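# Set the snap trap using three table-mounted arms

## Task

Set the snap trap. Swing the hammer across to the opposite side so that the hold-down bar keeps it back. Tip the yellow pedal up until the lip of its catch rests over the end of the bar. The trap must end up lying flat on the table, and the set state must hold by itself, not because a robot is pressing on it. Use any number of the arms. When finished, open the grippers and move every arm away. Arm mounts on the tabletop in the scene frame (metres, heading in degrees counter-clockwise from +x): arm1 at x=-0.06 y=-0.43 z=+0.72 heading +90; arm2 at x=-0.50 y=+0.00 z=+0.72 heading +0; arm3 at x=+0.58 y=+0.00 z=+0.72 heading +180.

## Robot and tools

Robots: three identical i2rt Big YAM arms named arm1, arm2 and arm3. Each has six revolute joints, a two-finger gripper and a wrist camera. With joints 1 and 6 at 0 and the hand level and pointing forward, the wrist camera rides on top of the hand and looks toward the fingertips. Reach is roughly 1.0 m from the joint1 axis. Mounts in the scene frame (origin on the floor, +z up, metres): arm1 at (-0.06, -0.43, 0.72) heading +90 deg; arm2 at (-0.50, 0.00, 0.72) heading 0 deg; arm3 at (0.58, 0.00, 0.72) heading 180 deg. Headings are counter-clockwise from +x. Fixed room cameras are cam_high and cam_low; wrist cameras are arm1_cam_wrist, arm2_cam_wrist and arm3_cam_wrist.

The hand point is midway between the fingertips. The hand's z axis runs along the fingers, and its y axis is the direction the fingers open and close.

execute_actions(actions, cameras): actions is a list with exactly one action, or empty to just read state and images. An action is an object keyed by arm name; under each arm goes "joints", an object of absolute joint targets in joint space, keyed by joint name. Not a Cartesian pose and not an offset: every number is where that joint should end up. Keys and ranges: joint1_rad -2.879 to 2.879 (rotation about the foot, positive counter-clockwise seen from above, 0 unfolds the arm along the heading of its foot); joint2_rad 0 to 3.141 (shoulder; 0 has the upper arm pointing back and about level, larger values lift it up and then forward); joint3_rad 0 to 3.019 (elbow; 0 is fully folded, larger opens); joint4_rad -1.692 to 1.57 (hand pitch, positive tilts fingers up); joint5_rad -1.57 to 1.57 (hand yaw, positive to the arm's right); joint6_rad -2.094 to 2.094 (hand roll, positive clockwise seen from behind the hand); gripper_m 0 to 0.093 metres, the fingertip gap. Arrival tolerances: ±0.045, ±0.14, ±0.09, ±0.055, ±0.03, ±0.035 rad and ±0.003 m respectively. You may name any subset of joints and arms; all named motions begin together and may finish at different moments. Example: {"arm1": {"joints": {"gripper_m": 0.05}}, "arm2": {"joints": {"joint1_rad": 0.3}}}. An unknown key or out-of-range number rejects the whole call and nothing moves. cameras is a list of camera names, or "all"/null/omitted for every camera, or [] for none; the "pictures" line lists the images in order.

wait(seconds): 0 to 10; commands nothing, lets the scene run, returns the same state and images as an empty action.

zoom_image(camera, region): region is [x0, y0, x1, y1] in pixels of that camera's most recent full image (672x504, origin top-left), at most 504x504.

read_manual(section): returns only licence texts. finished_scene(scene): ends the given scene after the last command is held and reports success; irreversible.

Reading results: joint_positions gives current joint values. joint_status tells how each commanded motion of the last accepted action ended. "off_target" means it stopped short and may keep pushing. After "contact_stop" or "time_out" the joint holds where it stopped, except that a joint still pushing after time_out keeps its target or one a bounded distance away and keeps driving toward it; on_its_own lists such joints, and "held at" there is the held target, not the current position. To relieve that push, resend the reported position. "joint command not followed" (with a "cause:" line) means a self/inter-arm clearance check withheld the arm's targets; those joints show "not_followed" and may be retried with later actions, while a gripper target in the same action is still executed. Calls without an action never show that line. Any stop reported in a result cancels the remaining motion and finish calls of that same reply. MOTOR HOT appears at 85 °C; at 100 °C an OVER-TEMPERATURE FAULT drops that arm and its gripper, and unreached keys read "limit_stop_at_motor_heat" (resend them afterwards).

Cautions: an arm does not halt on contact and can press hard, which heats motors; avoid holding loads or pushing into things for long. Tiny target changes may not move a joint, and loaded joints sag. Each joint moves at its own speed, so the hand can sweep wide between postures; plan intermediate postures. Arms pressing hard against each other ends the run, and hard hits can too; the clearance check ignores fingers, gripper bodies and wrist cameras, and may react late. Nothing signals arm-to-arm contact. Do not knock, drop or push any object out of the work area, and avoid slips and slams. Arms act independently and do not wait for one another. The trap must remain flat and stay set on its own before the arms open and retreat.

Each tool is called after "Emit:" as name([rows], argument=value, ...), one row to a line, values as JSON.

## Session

Emit:
execute_actions(actions=[])

Scene clock: 0.00 s.
arm1.joint_positions: joint1_rad=-0.015 joint2_rad=+0.430 joint3_rad=+1.478 joint4_rad=-1.530 joint5_rad=+0.010 joint6_rad=-0.012 gripper_m=+0.095
arm1.joint_status: not commanded
arm1.hand: x=-0.0572 y=-0.3157 z=+1.2942 quat_wxyz=(-0.369, +0.609, -0.601, -0.364) (m; scene frame)
arm2.joint_positions: joint1_rad=+0.010 joint2_rad=+0.447 joint3_rad=+1.476 joint4_rad=-1.533 joint5_rad=+0.003 joint6_rad=-0.003 gripper_m=+0.095
arm2.joint_status: not commanded
arm2.hand: x=-0.3842 y=-0.0065 z=+1.3381 quat_wxyz=(-0.513, -0.009, -0.858, +0.005) (m; scene frame)
arm3.joint_positions: joint1_rad=+0.005 joint2_rad=+0.427 joint3_rad=+1.454 joint4_rad=-1.553 joint5_rad=-0.007 joint6_rad=-0.014 gripper_m=+0.095
arm3.joint_status: not commanded
arm3.hand: x=+0.4623 y=+0.0096 z=+1.3372 quat_wxyz=(-0.005, +0.868, -0.012, -0.497) (m; scene frame)
pictures: arm1_cam_wrist, arm2_cam_wrist, arm3_cam_wrist, cam_high, cam_low
Images, in order (width x height): arm1_cam_wrist 672x504, arm2_cam_wrist 672x504, arm3_cam_wrist 672x504, cam_high 672x504, cam_low 672x504.

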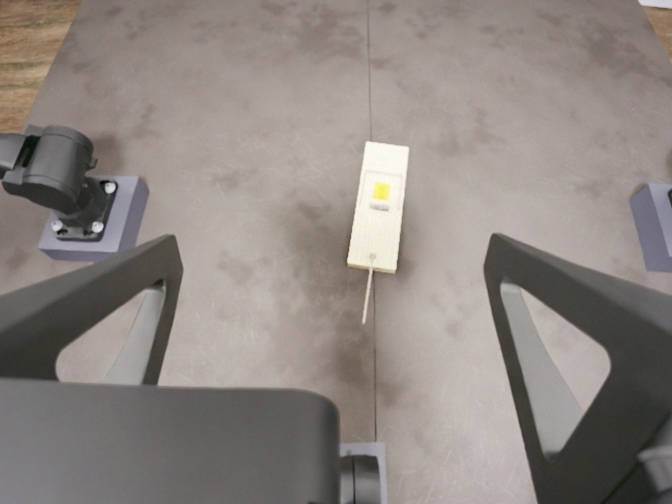

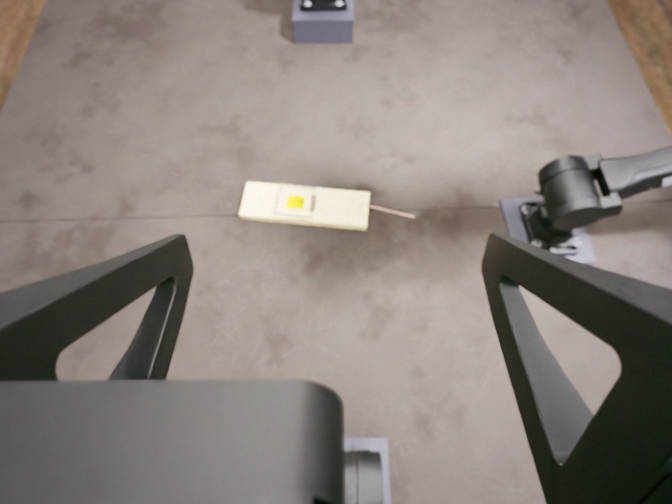

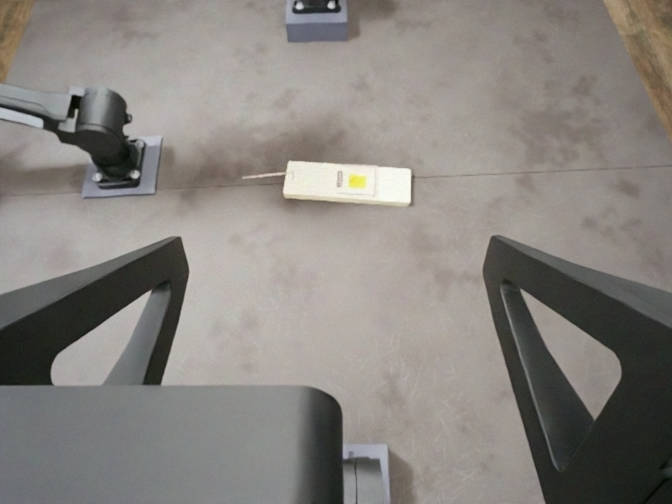

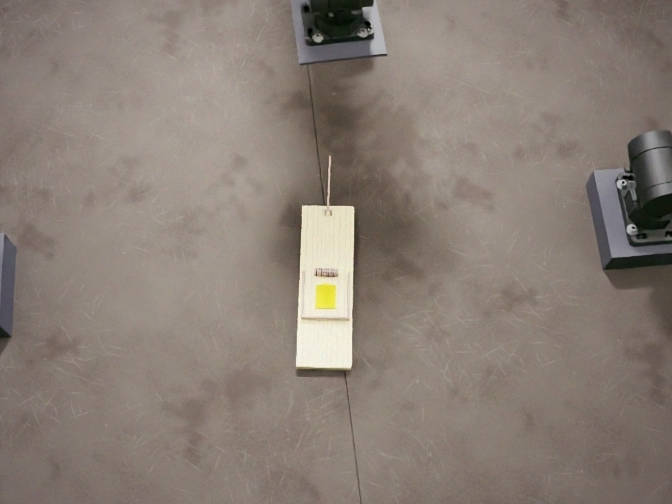

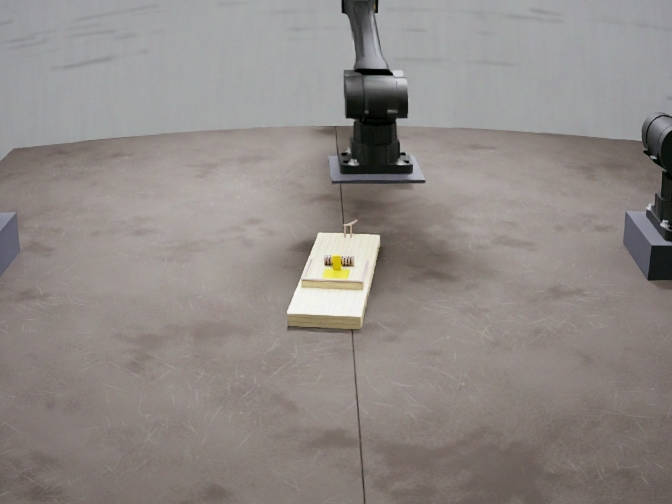

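Emit:
execute_actions([
  {"arm3":{"joints":{"joint1_rad":-0.357,"joint2_rad":1.97,"joint3_rad":1.416,"joint4_rad":-0.95,"joint5_rad":-0.35,"joint6_rad":1.35}},"arm1":{"joints":{"joint1_rad":-0.226,"joint2_rad":1.33,"joint3_rad":0.696,"joint4_rad":-0.587,"joint6_rad":1.98,"gripper_m":0}},"arm2":{"joints":{"joint1_rad":0.205,"joint2_rad":2.03,"joint3_rad":0.36,"joint4_rad":1.5,"joint6_rad":-1.57,"gripper_m":0.032}}},
])

Scene clock: 3.53 s.
arm1.joint_positions: joint1_rad=-0.221 joint2_rad=+1.322 joint3_rad=+0.696 joint4_rad=-0.609 joint5_rad=+0.010 joint6_rad=+1.963 gripper_m=+0.001
arm1.joint_status: all done
arm1.hand: x=+0.0175 y=-0.0532 z=+0.7851 quat_wxyz=(+0.013, -0.287, -0.943, -0.166) (m; scene frame)
arm2.joint_positions: joint1_rad=+0.202 joint2_rad=+2.035 joint3_rad=+0.360 joint4_rad=+1.476 joint5_rad=+0.001 joint6_rad=-1.555 gripper_m=+0.032
arm2.joint_status: all done
arm2.hand: x=-0.0531 y=+0.0770 z=+0.7882 quat_wxyz=(-0.492, +0.584, -0.502, +0.406) (m; scene frame)
arm3.joint_positions: joint1_rad=-0.353 joint2_rad=+1.965 joint3_rad=+1.410 joint4_rad=-0.958 joint5_rad=-0.347 joint6_rad=+1.342 gripper_m=+0.095
arm3.joint_status: all done
arm3.hand: x=+0.0336 y=+0.1667 z=+0.7986 quat_wxyz=(+0.168, +0.638, -0.749, +0.059) (m; scene frame)
pictures: arm1_cam_wrist, arm2_cam_wrist, arm3_cam_wrist, cam_high, cam_low
Images, in order (width x height): arm1_cam_wrist 672x504, arm2_cam_wrist 672x504, arm3_cam_wrist 672x504, cam_high 672x504, cam_low 672x504.

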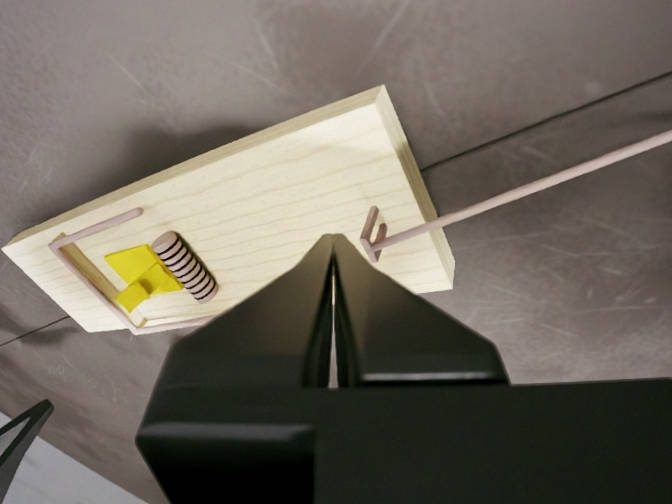

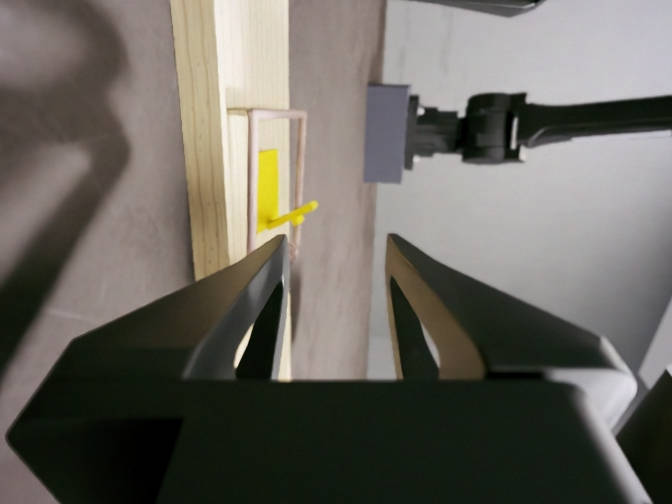

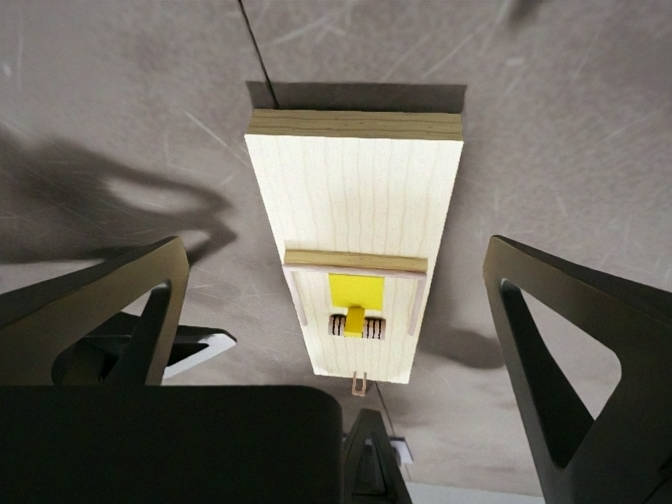

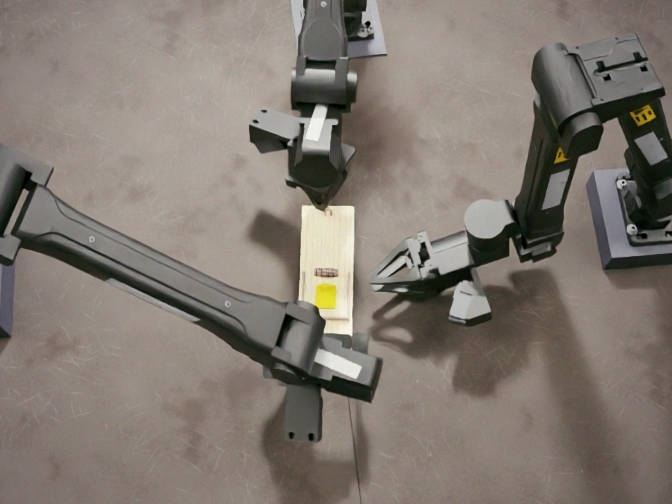

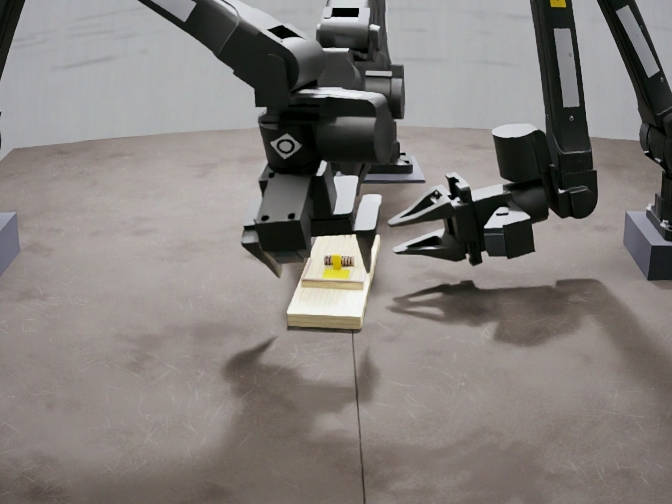

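Emit:
execute_actions([
  {"arm3":{"joints":{"joint2_rad":2.075,"joint4_rad":-0.93}},"arm1":{"joints":{"joint2_rad":1.45}},"arm2":{"joints":{"joint1_rad":0.22,"joint2_rad":2.09,"joint4_rad":1.51}}},
])

Scene clock: 4.77 s.
arm1.joint_positions: joint1_rad=-0.221 joint2_rad=+1.417 joint3_rad=+0.701 joint4_rad=-0.593 joint5_rad=+0.011 joint6_rad=+1.965 gripper_m=+0.001
arm1.joint_status: all done
arm1.hand: x=+0.0172 y=-0.0549 z=+0.7541 quat_wxyz=(+0.009, -0.290, -0.948, -0.131) (m; scene frame)
arm2.joint_positions: joint1_rad=+0.209 joint2_rad=+2.092 joint3_rad=+0.360 joint4_rad=+1.489 joint5_rad=+0.001 joint6_rad=-1.555 gripper_m=+0.032
arm2.joint_status: all done
arm2.hand: x=-0.0601 y=+0.0788 z=+0.7666 quat_wxyz=(-0.480, +0.597, -0.509, +0.393) (m; scene frame)
arm3.joint_positions: joint1_rad=-0.353 joint2_rad=+2.072 joint3_rad=+1.410 joint4_rad=-0.938 joint5_rad=-0.348 joint6_rad=+1.344 gripper_m=+0.095
arm3.joint_status: all done
arm3.hand: x=+0.0435 y=+0.1618 z=+0.7408 quat_wxyz=(+0.149, +0.631, -0.755, +0.097) (m; scene frame)
pictures: arm1_cam_wrist, arm2_cam_wrist, arm3_cam_wrist, cam_high, cam_low
Images, in order (width x height): arm1_cam_wrist 672x504, arm2_cam_wrist 672x504, arm3_cam_wrist 672x504, cam_high 672x504, cam_low 672x504.

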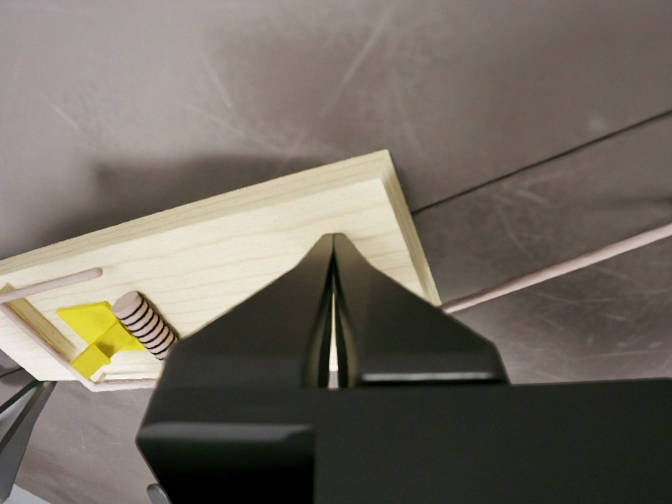

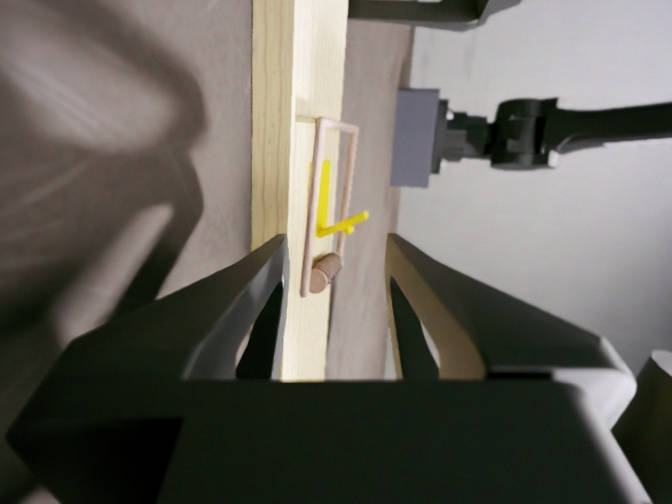

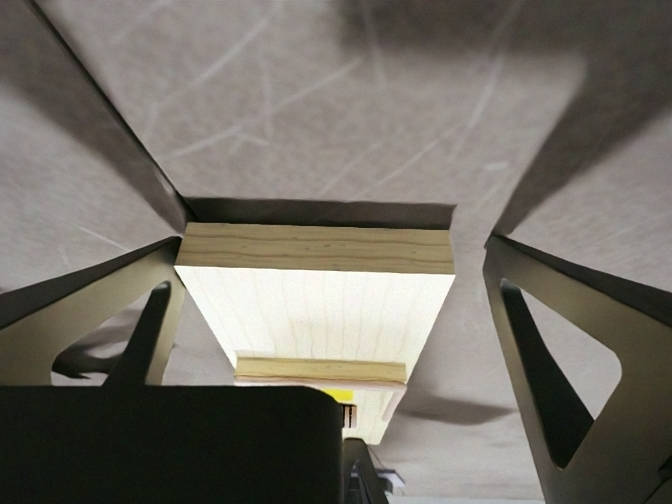

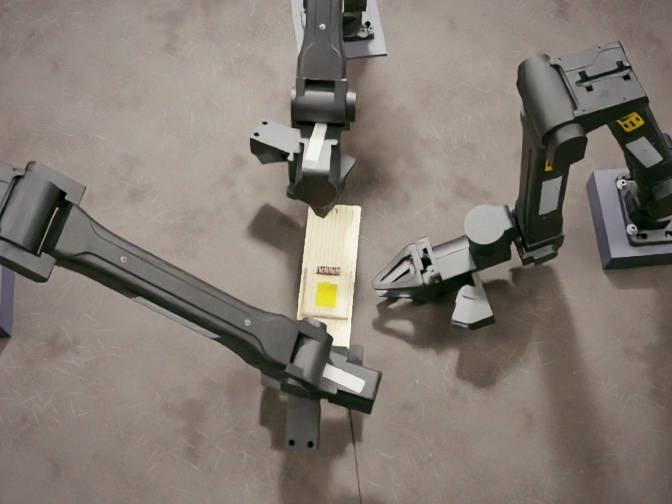

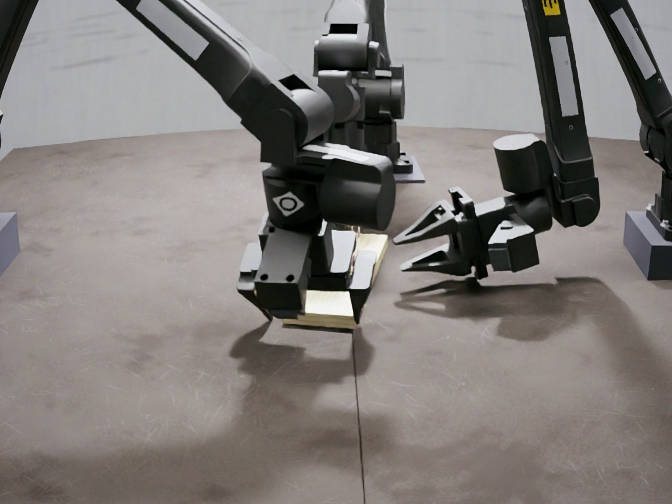

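Emit:
execute_actions([
  {"arm3":{"joints":{"joint1_rad":-0.32,"joint4_rad":-0.905}},"arm2":{"joints":{"joint2_rad":2.08,"joint3_rad":0.45,"joint4_rad":1.42}}},
], cameras=[])

Emit:
execute_actions([
  {"arm3":{"joints":{"gripper_m":0.07}},"arm1":{"joints":{"joint2_rad":1.5}}},
], cameras=["arm2_cam_wrist","arm3_cam_wrist","cam_low"])

Scene clock: 5.87 s.
arm1.joint_positions: joint1_rad=-0.221 joint2_rad=+1.417 joint3_rad=+0.701 joint4_rad=-0.593 joint5_rad=+0.011 joint6_rad=+1.965 gripper_m=+0.001
arm1.joint_status: not commanded
arm1.hand: x=+0.0172 y=-0.0549 z=+0.7541 quat_wxyz=(+0.009, -0.290, -0.948, -0.131) (m; scene frame)
arm2.joint_positions: joint1_rad=+0.209 joint2_rad=+2.092 joint3_rad=+0.450 joint4_rad=+1.430 joint5_rad=+0.001 joint6_rad=-1.555 gripper_m=+0.032
arm2.joint_status: all done
arm2.hand: x=-0.0247 y=+0.0852 z=+0.7705 quat_wxyz=(-0.489, +0.589, -0.502, +0.401) (m; scene frame)
arm3.joint_positions: joint1_rad=-0.330 joint2_rad=+2.072 joint3_rad=+1.410 joint4_rad=-0.920 joint5_rad=-0.348 joint6_rad=+1.345 gripper_m=+0.095
arm3.joint_status: all done
arm3.hand: x=+0.0359 y=+0.1508 z=+0.7408 quat_wxyz=(+0.152, +0.641, -0.747, +0.091) (m; scene frame)
pictures: none
No camera images: the call's "cameras" was empty. Leave "cameras" out to get every camera's image.

Scene clock: 6.40 s.
arm1.joint_positions: joint1_rad=-0.221 joint2_rad=+1.419 joint3_rad=+0.702 joint4_rad=-0.593 joint5_rad=+0.011 joint6_rad=+1.965 gripper_m=+0.001
arm1.joint_status: all done
arm1.hand: x=+0.0172 y=-0.0550 z=+0.7533 quat_wxyz=(+0.009, -0.290, -0.948, -0.129) (m; scene frame)
arm2.joint_positions: joint1_rad=+0.209 joint2_rad=+2.092 joint3_rad=+0.450 joint4_rad=+1.430 joint5_rad=+0.001 joint6_rad=-1.555 gripper_m=+0.032
arm2.joint_status: not commanded
arm2.hand: x=-0.0247 y=+0.0852 z=+0.7705 quat_wxyz=(-0.489, +0.589, -0.502, +0.401) (m; scene frame)
arm3.joint_positions: joint1_rad=-0.330 joint2_rad=+2.072 joint3_rad=+1.410 joint4_rad=-0.919 joint5_rad=-0.349 joint6_rad=+1.347 gripper_m=+0.079
arm3.joint_status: gripper_m off_target (ended at +0.079, target +0.070)
arm3.hand: x=+0.0356 y=+0.1506 z=+0.7408 quat_wxyz=(+0.153, +0.641, -0.747, +0.091) (m; scene frame)
pictures: arm2_cam_wrist, arm3_cam_wrist, cam_low
Images, in order (width x height): arm2_cam_wrist 672x504, arm3_cam_wrist 672x504, cam_low 672x504.

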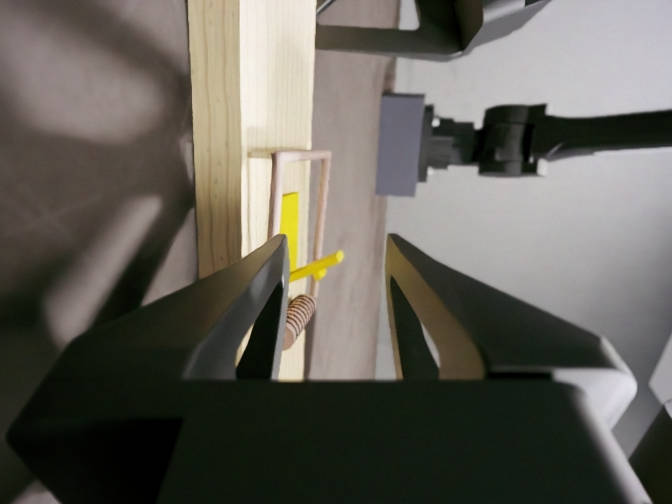

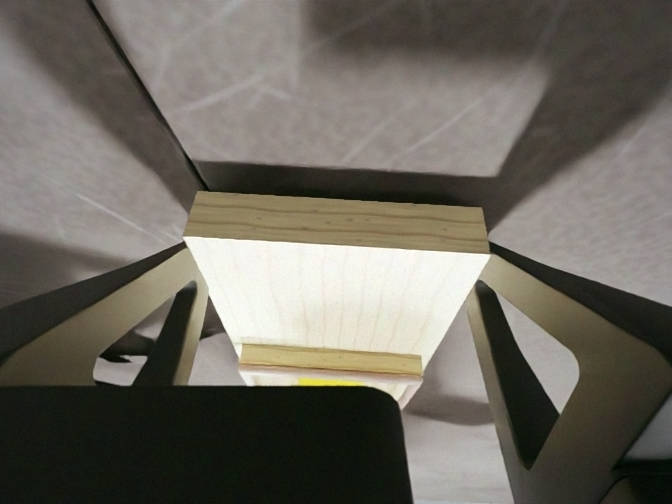

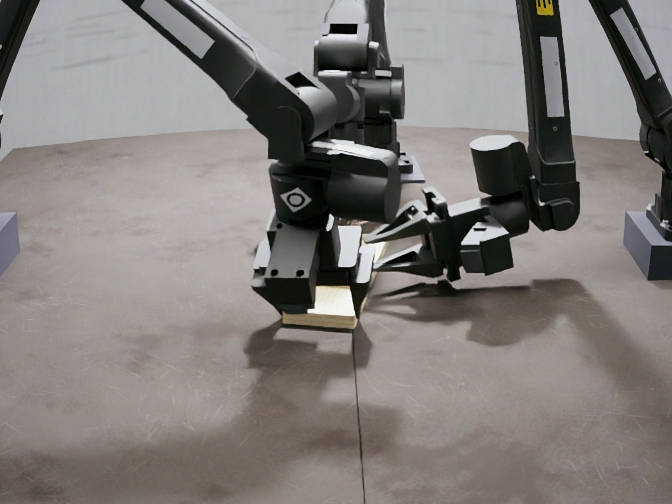

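Emit:
execute_actions([
  {"arm2":{"joints":{"joint4_rad":1.38}}},
], cameras=["arm2_cam_wrist","arm1_cam_wrist"])

Scene clock: 7.17 s.
arm1.joint_positions: joint1_rad=-0.221 joint2_rad=+1.419 joint3_rad=+0.702 joint4_rad=-0.593 joint5_rad=+0.011 joint6_rad=+1.965 gripper_m=+0.001
arm1.joint_status: not commanded
arm1.hand: x=+0.0172 y=-0.0550 z=+0.7533 quat_wxyz=(+0.009, -0.290, -0.948, -0.129) (m; scene frame)
arm2.joint_positions: joint1_rad=+0.209 joint2_rad=+2.092 joint3_rad=+0.450 joint4_rad=+1.390 joint5_rad=+0.001 joint6_rad=-1.555 gripper_m=+0.032
arm2.joint_status: all done
arm2.hand: x=-0.0269 y=+0.0849 z=+0.7609 quat_wxyz=(-0.477, +0.599, -0.510, +0.391) (m; scene frame)
arm3.joint_positions: joint1_rad=-0.330 joint2_rad=+2.072 joint3_rad=+1.410 joint4_rad=-0.919 joint5_rad=-0.349 joint6_rad=+1.347 gripper_m=+0.079
arm3.joint_status: not commanded
arm3.hand: x=+0.0356 y=+0.1506 z=+0.7408 quat_wxyz=(+0.153, +0.641, -0.747, +0.091) (m; scene frame)
pictures: arm1_cam_wrist, arm2_cam_wrist
Images, in order (width x height): arm1_cam_wrist 672x504, arm2_cam_wrist 672x504.

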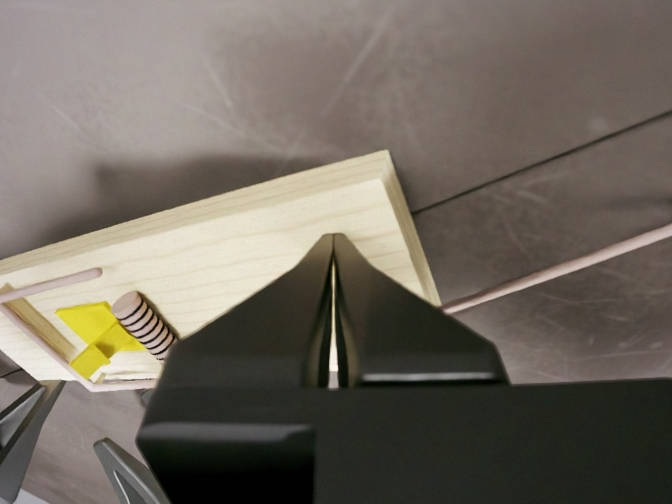

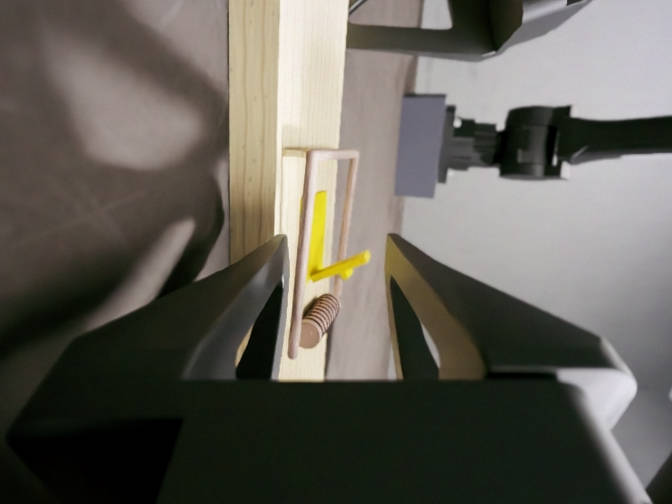

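Emit:
execute_actions([
  {"arm2":{"joints":{"joint3_rad":0.505,"joint4_rad":1.335}}},
], cameras=["arm2_cam_wrist","cam_high"])

Scene clock: 7.87 s.
arm1.joint_positions: joint1_rad=-0.222 joint2_rad=+1.421 joint3_rad=+0.703 joint4_rad=-0.593 joint5_rad=+0.013 joint6_rad=+1.965 gripper_m=+0.001
arm1.joint_status: not commanded
arm1.hand: x=+0.0179 y=-0.0545 z=+0.7533 quat_wxyz=(+0.008, -0.290, -0.948, -0.130) (m; scene frame)
arm2.joint_positions: joint1_rad=+0.209 joint2_rad=+2.090 joint3_rad=+0.464 joint4_rad=+1.354 joint5_rad=+0.002 joint6_rad=-1.555 gripper_m=+0.032
arm2.joint_status: all done
arm2.hand: x=-0.0228 y=+0.0859 z=+0.7564 quat_wxyz=(-0.471, +0.604, -0.514, +0.386) (m; scene frame)
arm3.joint_positions: joint1_rad=-0.330 joint2_rad=+2.072 joint3_rad=+1.410 joint4_rad=-0.919 joint5_rad=-0.347 joint6_rad=+1.345 gripper_m=+0.079
arm3.joint_status: not commanded
arm3.hand: x=+0.0357 y=+0.1508 z=+0.7407 quat_wxyz=(+0.152, +0.641, -0.747, +0.091) (m; scene frame)
pictures: arm2_cam_wrist, cam_high
Images, in order (width x height): arm2_cam_wrist 672x504, cam_high 672x504.

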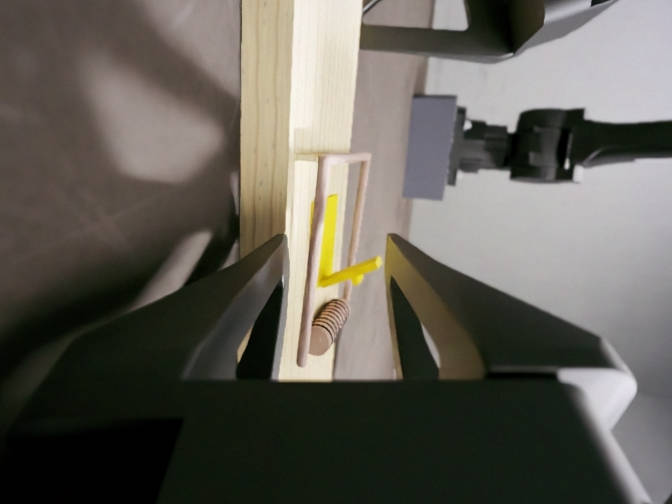

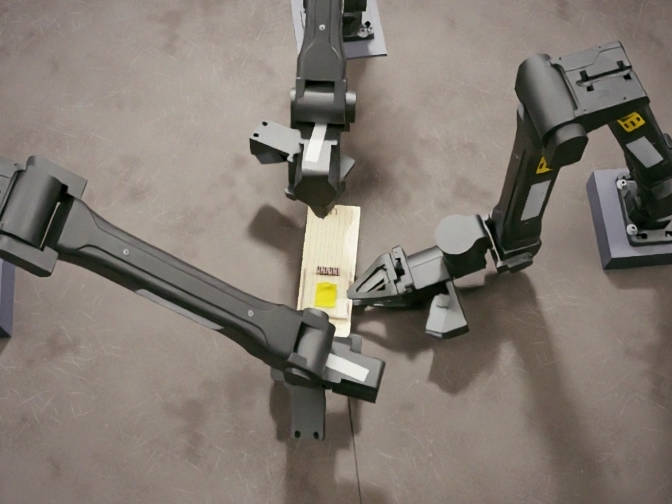

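Emit:
execute_actions([
  {"arm2":{"joints":{"joint3_rad":0.47,"joint4_rad":1.40}}},
], cameras=["arm2_cam_wrist"])

Emit:
execute_actions([
  {"arm2":{"joints":{"joint3_rad":0.51,"joint4_rad":1.35}}},
], cameras=["arm2_cam_wrist"])

Scene clock: 8.80 s.
arm1.joint_positions: joint1_rad=-0.222 joint2_rad=+1.421 joint3_rad=+0.703 joint4_rad=-0.593 joint5_rad=+0.013 joint6_rad=+1.965 gripper_m=+0.001
arm1.joint_status: not commanded
arm1.hand: x=+0.0179 y=-0.0545 z=+0.7533 quat_wxyz=(+0.008, -0.290, -0.948, -0.130) (m; scene frame)
arm2.joint_positions: joint1_rad=+0.210 joint2_rad=+2.090 joint3_rad=+0.463 joint4_rad=+1.376 joint5_rad=+0.002 joint6_rad=-1.556 gripper_m=+0.032
arm2.joint_status: all done
arm2.hand: x=-0.0222 y=+0.0861 z=+0.7612 quat_wxyz=(-0.477, +0.599, -0.510, +0.391) (m; scene frame)
arm3.joint_positions: joint1_rad=-0.330 joint2_rad=+2.072 joint3_rad=+1.410 joint4_rad=-0.919 joint5_rad=-0.347 joint6_rad=+1.344 gripper_m=+0.079
arm3.joint_status: not commanded
arm3.hand: x=+0.0357 y=+0.1509 z=+0.7407 quat_wxyz=(+0.152, +0.642, -0.746, +0.091) (m; scene frame)
pictures: arm2_cam_wrist
Images, in order (width x height): arm2_cam_wrist 672x504.

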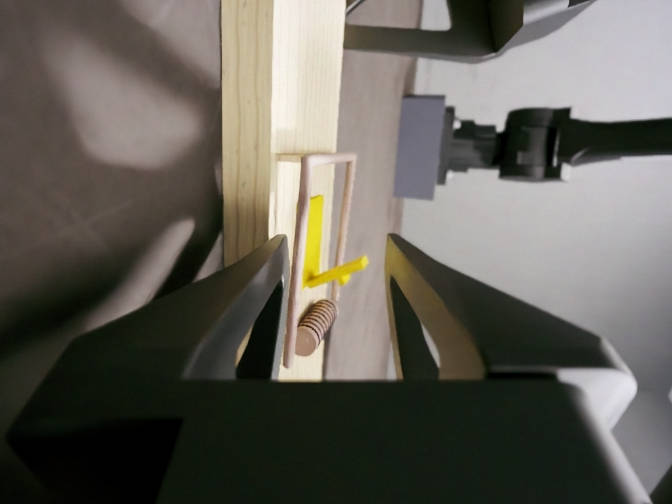

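Scene clock: 9.43 s.
arm1.joint_positions: joint1_rad=-0.222 joint2_rad=+1.421 joint3_rad=+0.703 joint4_rad=-0.593 joint5_rad=+0.013 joint6_rad=+1.965 gripper_m=+0.001
arm1.joint_status: not commanded
arm1.hand: x=+0.0179 y=-0.0545 z=+0.7533 quat_wxyz=(+0.008, -0.290, -0.948, -0.130) (m; scene frame)
arm2.joint_positions: joint1_rad=+0.210 joint2_rad=+2.090 joint3_rad=+0.484 joint4_rad=+1.352 joint5_rad=+0.001 joint6_rad=-1.556 gripper_m=+0.032
arm2.joint_status: all done
arm2.hand: x=-0.0143 y=+0.0878 z=+0.7603 quat_wxyz=(-0.477, +0.600, -0.510, +0.391) (m; scene frame)
arm3.joint_positions: joint1_rad=-0.330 joint2_rad=+2.072 joint3_rad=+1.410 joint4_rad=-0.919 joint5_rad=-0.346 joint6_rad=+1.344 gripper_m=+0.079
arm3.joint_status: not commanded
arm3.hand: x=+0.0358 y=+0.1509 z=+0.7407 quat_wxyz=(+0.152, +0.642, -0.746, +0.090) (m; scene frame)
pictures: arm2_cam_wrist
Images, in order (width x height): arm2_cam_wrist 672x504.

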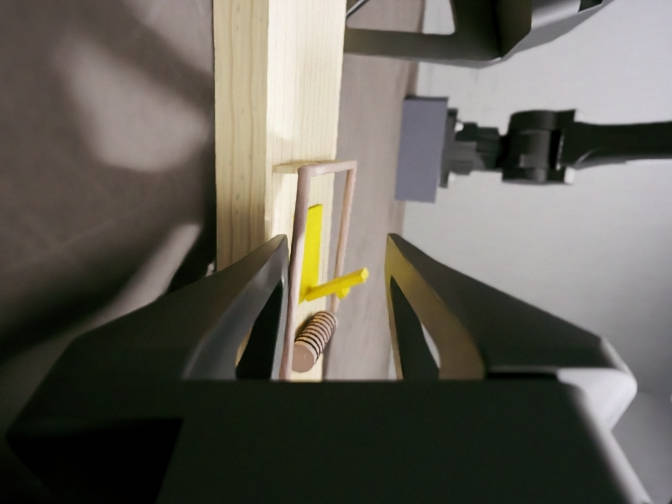

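Emit:
execute_actions([
  {"arm2":{"joints":{"joint3_rad":0.545}}},
], cameras=["arm2_cam_wrist"])

Emit:
execute_actions([
  {"arm2":{"joints":{"gripper_m":0}}},
], cameras=["arm2_cam_wrist","arm1_cam_wrist"])

Scene clock: 10.23 s.
arm1.joint_positions: joint1_rad=-0.222 joint2_rad=+1.421 joint3_rad=+0.703 joint4_rad=-0.593 joint5_rad=+0.013 joint6_rad=+1.965 gripper_m=+0.001
arm1.joint_status: not commanded
arm1.hand: x=+0.0179 y=-0.0545 z=+0.7533 quat_wxyz=(+0.008, -0.290, -0.948, -0.130) (m; scene frame)
arm2.joint_positions: joint1_rad=+0.210 joint2_rad=+2.094 joint3_rad=+0.500 joint4_rad=+1.341 joint5_rad=+0.001 joint6_rad=-1.556 gripper_m=+0.032
arm2.joint_status: all done
arm2.hand: x=-0.0086 y=+0.0891 z=+0.7594 quat_wxyz=(-0.477, +0.600, -0.510, +0.391) (m; scene frame)
arm3.joint_positions: joint1_rad=-0.330 joint2_rad=+2.072 joint3_rad=+1.410 joint4_rad=-0.919 joint5_rad=-0.346 joint6_rad=+1.344 gripper_m=+0.079
arm3.joint_status: not commanded
arm3.hand: x=+0.0358 y=+0.1509 z=+0.7407 quat_wxyz=(+0.152, +0.642, -0.746, +0.090) (m; scene frame)
pictures: arm2_cam_wrist
Images, in order (width x height): arm2_cam_wrist 672x504.

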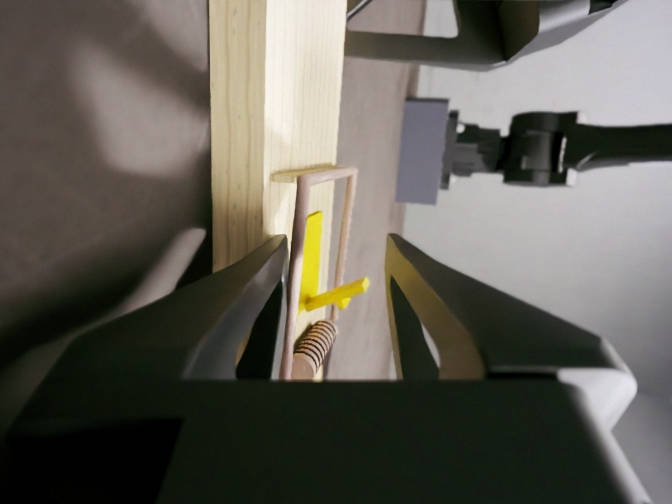

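Scene clock: 10.83 s.
arm1.joint_positions: joint1_rad=-0.224 joint2_rad=+1.423 joint3_rad=+0.707 joint4_rad=-0.593 joint5_rad=+0.018 joint6_rad=+1.965 gripper_m=+0.001
arm1.joint_status: not commanded
arm1.hand: x=+0.0200 y=-0.0534 z=+0.7538 quat_wxyz=(+0.005, -0.292, -0.948, -0.131) (m; scene frame)
arm2.joint_positions: joint1_rad=+0.212 joint2_rad=+2.107 joint3_rad=+0.500 joint4_rad=+1.327 joint5_rad=+0.000 joint6_rad=-1.553 gripper_m=+0.004
arm2.joint_status: gripper_m off_target (ended at +0.004, target +0.000)
arm2.hand: x=-0.0116 y=+0.0893 z=+0.7498 quat_wxyz=(-0.470, +0.606, -0.515, +0.383) (m; scene frame)
arm3.joint_positions: joint1_rad=-0.331 joint2_rad=+2.065 joint3_rad=+1.410 joint4_rad=-0.918 joint5_rad=-0.346 joint6_rad=+1.326 gripper_m=+0.079
arm3.joint_status: not commanded
arm3.hand: x=+0.0346 y=+0.1524 z=+0.7445 quat_wxyz=(+0.154, +0.648, -0.741, +0.085) (m; scene frame)
pictures: arm1_cam_wrist, arm2_cam_wrist
Images, in order (width x height): arm1_cam_wrist 672x504, arm2_cam_wrist 672x504.

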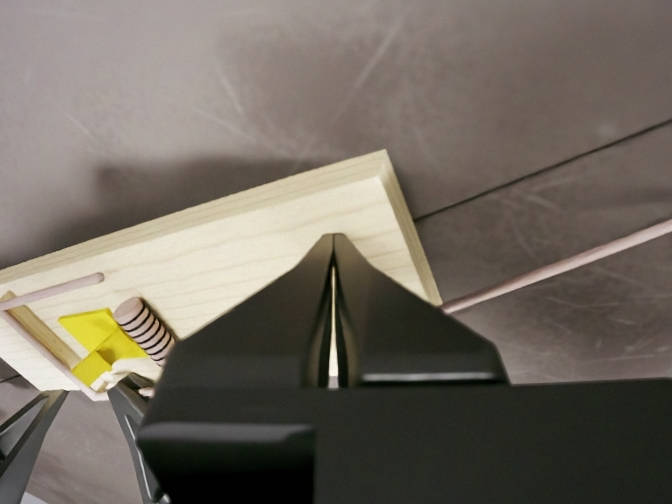

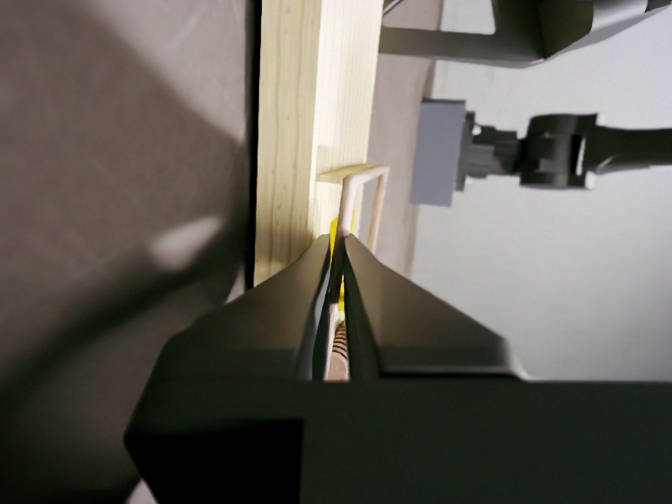

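Emit:
execute_actions([
  {"arm2":{"joints":{"joint1_rad":0.17,"joint2_rad":2.01,"joint3_rad":0.49,"joint6_rad":-1.07}},"arm3":{"joints":{"joint2_rad":2.13}}},
], cameras=[])

Emit:
execute_actions([
  {"arm2":{"joints":{"joint1_rad":0.11,"joint2_rad":1.96,"joint3_rad":0.46,"joint6_rad":-0.57}}},
], cameras=["arm2_cam_wrist","cam_low"])

Emit:
execute_actions([
  {"arm2":{"joints":{"joint1_rad":0.04,"joint2_rad":1.95,"joint3_rad":0.44,"joint6_rad":-0.05}}},
], cameras=["arm2_cam_wrist","cam_high"])

Scene clock: 13.93 s.
arm1.joint_positions: joint1_rad=-0.224 joint2_rad=+1.423 joint3_rad=+0.707 joint4_rad=-0.593 joint5_rad=+0.017 joint6_rad=+1.965 gripper_m=+0.001
arm1.joint_status: not commanded
arm1.hand: x=+0.0199 y=-0.0533 z=+0.7538 quat_wxyz=(+0.006, -0.292, -0.948, -0.131) (m; scene frame)
arm2.joint_positions: joint1_rad=+0.202 joint2_rad=+2.067 joint3_rad=+0.483 joint4_rad=+1.311 joint5_rad=-0.013 joint6_rad=-1.120 gripper_m=+0.003
arm2.joint_status: joint6_rad time_out (moved +0.433 of +0.483); the others done
arm2.on_its_own: joint6_rad reads -1.120 and still pushes toward -1.070 since a time_out
arm2.hand: x=-0.0138 y=+0.0864 z=+0.7612 quat_wxyz=(-0.545, +0.480, -0.632, +0.272) (m; scene frame)
arm3.joint_positions: joint1_rad=-0.330 joint2_rad=+2.071 joint3_rad=+1.410 joint4_rad=-0.902 joint5_rad=-0.349 joint6_rad=+1.313 gripper_m=+0.079
arm3.joint_status: all done
arm3.hand: x=+0.0316 y=+0.1524 z=+0.7416 quat_wxyz=(+0.159, +0.654, -0.735, +0.080) (m; scene frame)
pictures: none
No camera images: the call's "cameras" was empty. Leave "cameras" out to get every camera's image.

not run: a stop came earlier in this reply.

not run: a stop came earlier in this reply.

More lift lead.

Emit:
execute_actions([
  {"arm2":{"joints":{"joint1_rad":0.13,"joint2_rad":1.92,"joint3_rad":0.46,"joint6_rad":-0.75}}},
], cameras=["arm2_cam_wrist","cam_low"])

Emit:
execute_actions([
  {"arm2":{"joints":{"joint1_rad":0.05,"joint2_rad":1.92,"joint3_rad":0.44,"joint6_rad":-0.25}}},
], cameras=["arm2_cam_wrist","cam_high"])

Scene clock: 16.47 s.
arm1.joint_positions: joint1_rad=-0.224 joint2_rad=+1.421 joint3_rad=+0.707 joint4_rad=-0.595 joint5_rad=+0.013 joint6_rad=+1.965 gripper_m=+0.001
arm1.joint_status: not commanded
arm1.hand: x=+0.0192 y=-0.0536 z=+0.7542 quat_wxyz=(+0.008, -0.291, -0.948, -0.130) (m; scene frame)
arm2.joint_positions: joint1_rad=+0.176 joint2_rad=+2.002 joint3_rad=+0.452 joint4_rad=+1.298 joint5_rad=-0.026 joint6_rad=-0.780 gripper_m=+0.003
arm2.joint_status: joint1_rad time_out (moved -0.026 of -0.072); the others done
arm2.on_its_own: joint1_rad reads +0.176 and still pushes toward +0.130 since a time_out
arm2.hand: x=-0.0177 y=+0.0748 z=+0.7812 quat_wxyz=(-0.590, +0.357, -0.701, +0.181) (m; scene frame)
arm3.joint_positions: joint1_rad=-0.327 joint2_rad=+2.071 joint3_rad=+1.419 joint4_rad=-0.899 joint5_rad=-0.354 joint6_rad=+1.294 gripper_m=+0.079
arm3.joint_status: not commanded
arm3.hand: x=+0.0264 y=+0.1519 z=+0.7446 quat_wxyz=(+0.164, +0.663, -0.727, +0.075) (m; scene frame)
pictures: arm2_cam_wrist, cam_low
Images, in order (width x height): arm2_cam_wrist 672x504, cam_low 672x504.

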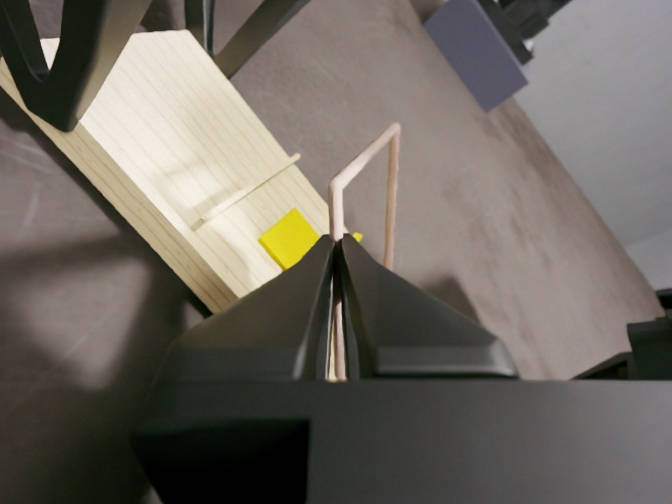

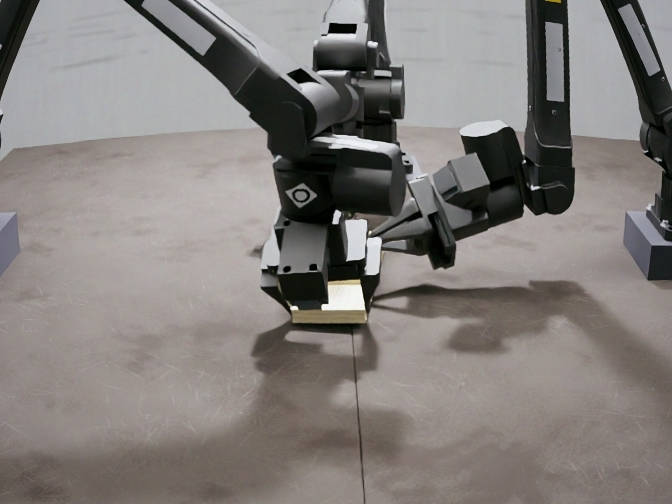

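not run: a stop came earlier in this reply.

Emit:
execute_actions([
  {"arm2":{"joints":{"joint1_rad":0.05,"joint2_rad":1.93,"joint3_rad":0.44,"joint6_rad":-0.2}}},
], cameras=["arm2_cam_wrist","cam_high"])

Scene clock: 19.20 s.
arm1.joint_positions: joint1_rad=-0.224 joint2_rad=+1.421 joint3_rad=+0.707 joint4_rad=-0.599 joint5_rad=+0.013 joint6_rad=+1.965 gripper_m=+0.001
arm1.joint_status: not commanded
arm1.hand: x=+0.0189 y=-0.0544 z=+0.7541 quat_wxyz=(+0.008, -0.291, -0.948, -0.128) (m; scene frame)
arm2.joint_positions: joint1_rad=+0.125 joint2_rad=+1.971 joint3_rad=+0.431 joint4_rad=+1.307 joint5_rad=-0.045 joint6_rad=-0.252 gripper_m=+0.003
arm2.joint_status: joint1_rad time_out (moved -0.051 of -0.126); joint6_rad time_out (moved +0.528 of +0.580); the others done
arm2.on_its_own: joint1_rad reads +0.125 and still pushes toward +0.050 since a time_out; joint6_rad reads -0.252 and still pushes toward -0.200 since a time_out
arm2.hand: x=-0.0200 y=+0.0528 z=+0.7923 quat_wxyz=(-0.624, +0.147, -0.767, +0.030) (m; scene frame)
arm3.joint_positions: joint1_rad=-0.326 joint2_rad=+2.074 joint3_rad=+1.419 joint4_rad=-0.899 joint5_rad=-0.353 joint6_rad=+1.300 gripper_m=+0.079
arm3.joint_status: not commanded
arm3.hand: x=+0.0267 y=+0.1510 z=+0.7427 quat_wxyz=(+0.163, +0.661, -0.729, +0.077) (m; scene frame)
pictures: arm2_cam_wrist, cam_high
Images, in order (width x height): arm2_cam_wrist 672x504, cam_high 672x504.

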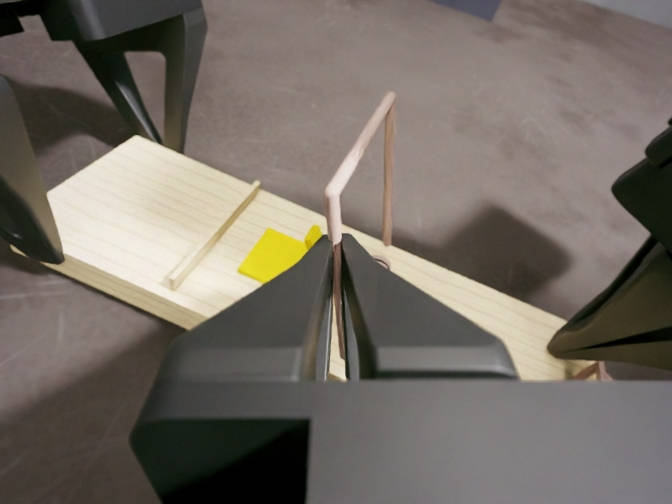

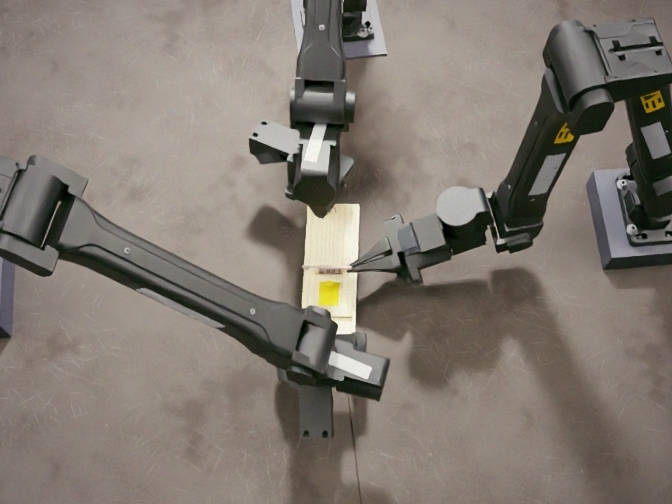

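Emit:
execute_actions([
  {"arm2":{"joints":{"joint1_rad":-0.03,"joint2_rad":2.0,"joint6_rad":0.5}}},
], cameras=["arm2_cam_wrist"])

Scene clock: 22.17 s.
arm1.joint_positions: joint1_rad=-0.226 joint2_rad=+1.421 joint3_rad=+0.707 joint4_rad=-0.604 joint5_rad=+0.017 joint6_rad=+1.965 gripper_m=+0.001
arm1.joint_status: not commanded
arm1.hand: x=+0.0202 y=-0.0560 z=+0.7538 quat_wxyz=(+0.005, -0.293, -0.948, -0.126) (m; scene frame)
arm2.joint_positions: joint1_rad=+0.053 joint2_rad=+1.989 joint3_rad=+0.417 joint4_rad=+1.346 joint5_rad=-0.048 joint6_rad=+0.444 gripper_m=+0.003
arm2.joint_status: joint1_rad time_out (moved -0.072 of -0.155); joint6_rad time_out (moved +0.696 of +0.752); the others done
arm2.on_its_own: joint1_rad reads +0.053 and still pushes toward -0.030 since a time_out; joint6_rad reads +0.444 and still pushes toward +0.500 since a time_out
arm2.hand: x=-0.0237 y=+0.0185 z=+0.7896 quat_wxyz=(-0.605, -0.150, -0.764, -0.165) (m; scene frame)
arm3.joint_positions: joint1_rad=-0.324 joint2_rad=+2.075 joint3_rad=+1.419 joint4_rad=-0.903 joint5_rad=-0.354 joint6_rad=+1.301 gripper_m=+0.079
arm3.joint_status: not commanded
arm3.hand: x=+0.0276 y=+0.1496 z=+0.7421 quat_wxyz=(+0.162, +0.661, -0.729, +0.079) (m; scene frame)
pictures: arm2_cam_wrist
Images, in order (width x height): arm2_cam_wrist 672x504.

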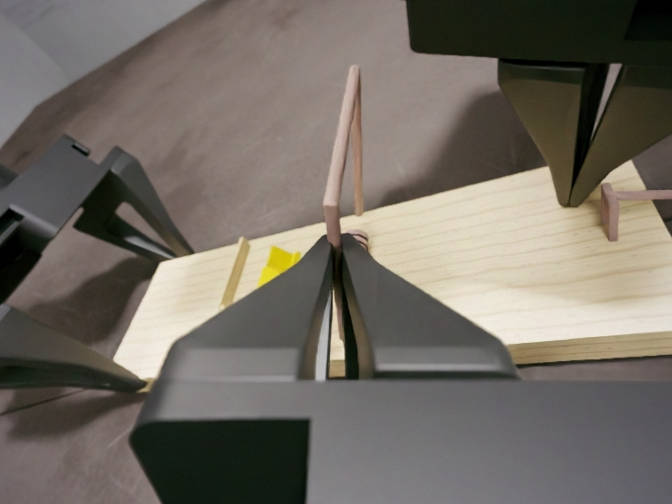

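Emit:
execute_actions([
  {"arm2":{"joints":{"joint1_rad":-0.06,"joint2_rad":2.1,"joint6_rad":1.1}}},
], cameras=["arm2_cam_wrist","arm1_cam_wrist"])

Scene clock: 25.00 s.
arm1.joint_positions: joint1_rad=-0.229 joint2_rad=+1.421 joint3_rad=+0.707 joint4_rad=-0.604 joint5_rad=+0.020 joint6_rad=+1.965 gripper_m=+0.001
arm1.joint_status: not commanded
arm1.hand: x=+0.0217 y=-0.0563 z=+0.7538 quat_wxyz=(+0.003, -0.294, -0.947, -0.126) (m; scene frame)
arm2.joint_positions: joint1_rad=+0.012 joint2_rad=+2.060 joint3_rad=+0.422 joint4_rad=+1.395 joint5_rad=-0.040 joint6_rad=+1.049 gripper_m=+0.003
arm2.joint_status: joint1_rad time_out (moved -0.041 of -0.113); joint6_rad time_out (moved +0.605 of +0.656); the others done
arm2.on_its_own: joint1_rad reads +0.012 and still pushes toward -0.060 since a time_out; joint6_rad reads +1.049 and still pushes toward +1.100 since a time_out
arm2.hand: x=-0.0272 y=-0.0022 z=+0.7702 quat_wxyz=(-0.531, -0.390, -0.681, -0.321) (m; scene frame)
arm3.joint_positions: joint1_rad=-0.324 joint2_rad=+2.076 joint3_rad=+1.419 joint4_rad=-0.910 joint5_rad=-0.353 joint6_rad=+1.303 gripper_m=+0.079
arm3.joint_status: not commanded
arm3.hand: x=+0.0292 y=+0.1491 z=+0.7416 quat_wxyz=(+0.160, +0.660, -0.730, +0.083) (m; scene frame)
pictures: arm1_cam_wrist, arm2_cam_wrist
Images, in order (width x height): arm1_cam_wrist 672x504, arm2_cam_wrist 672x504.

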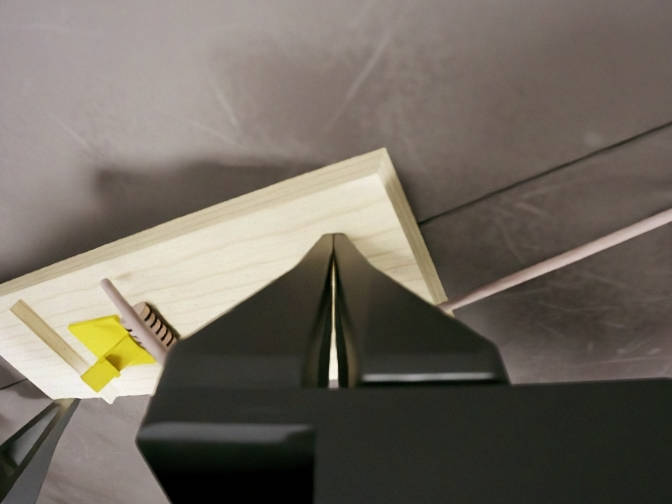

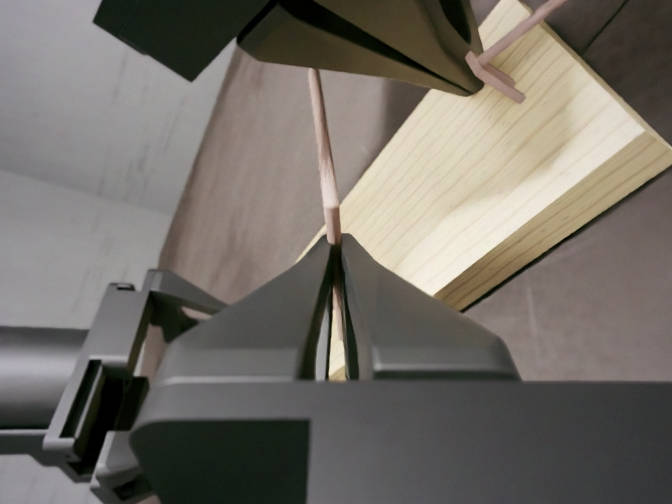

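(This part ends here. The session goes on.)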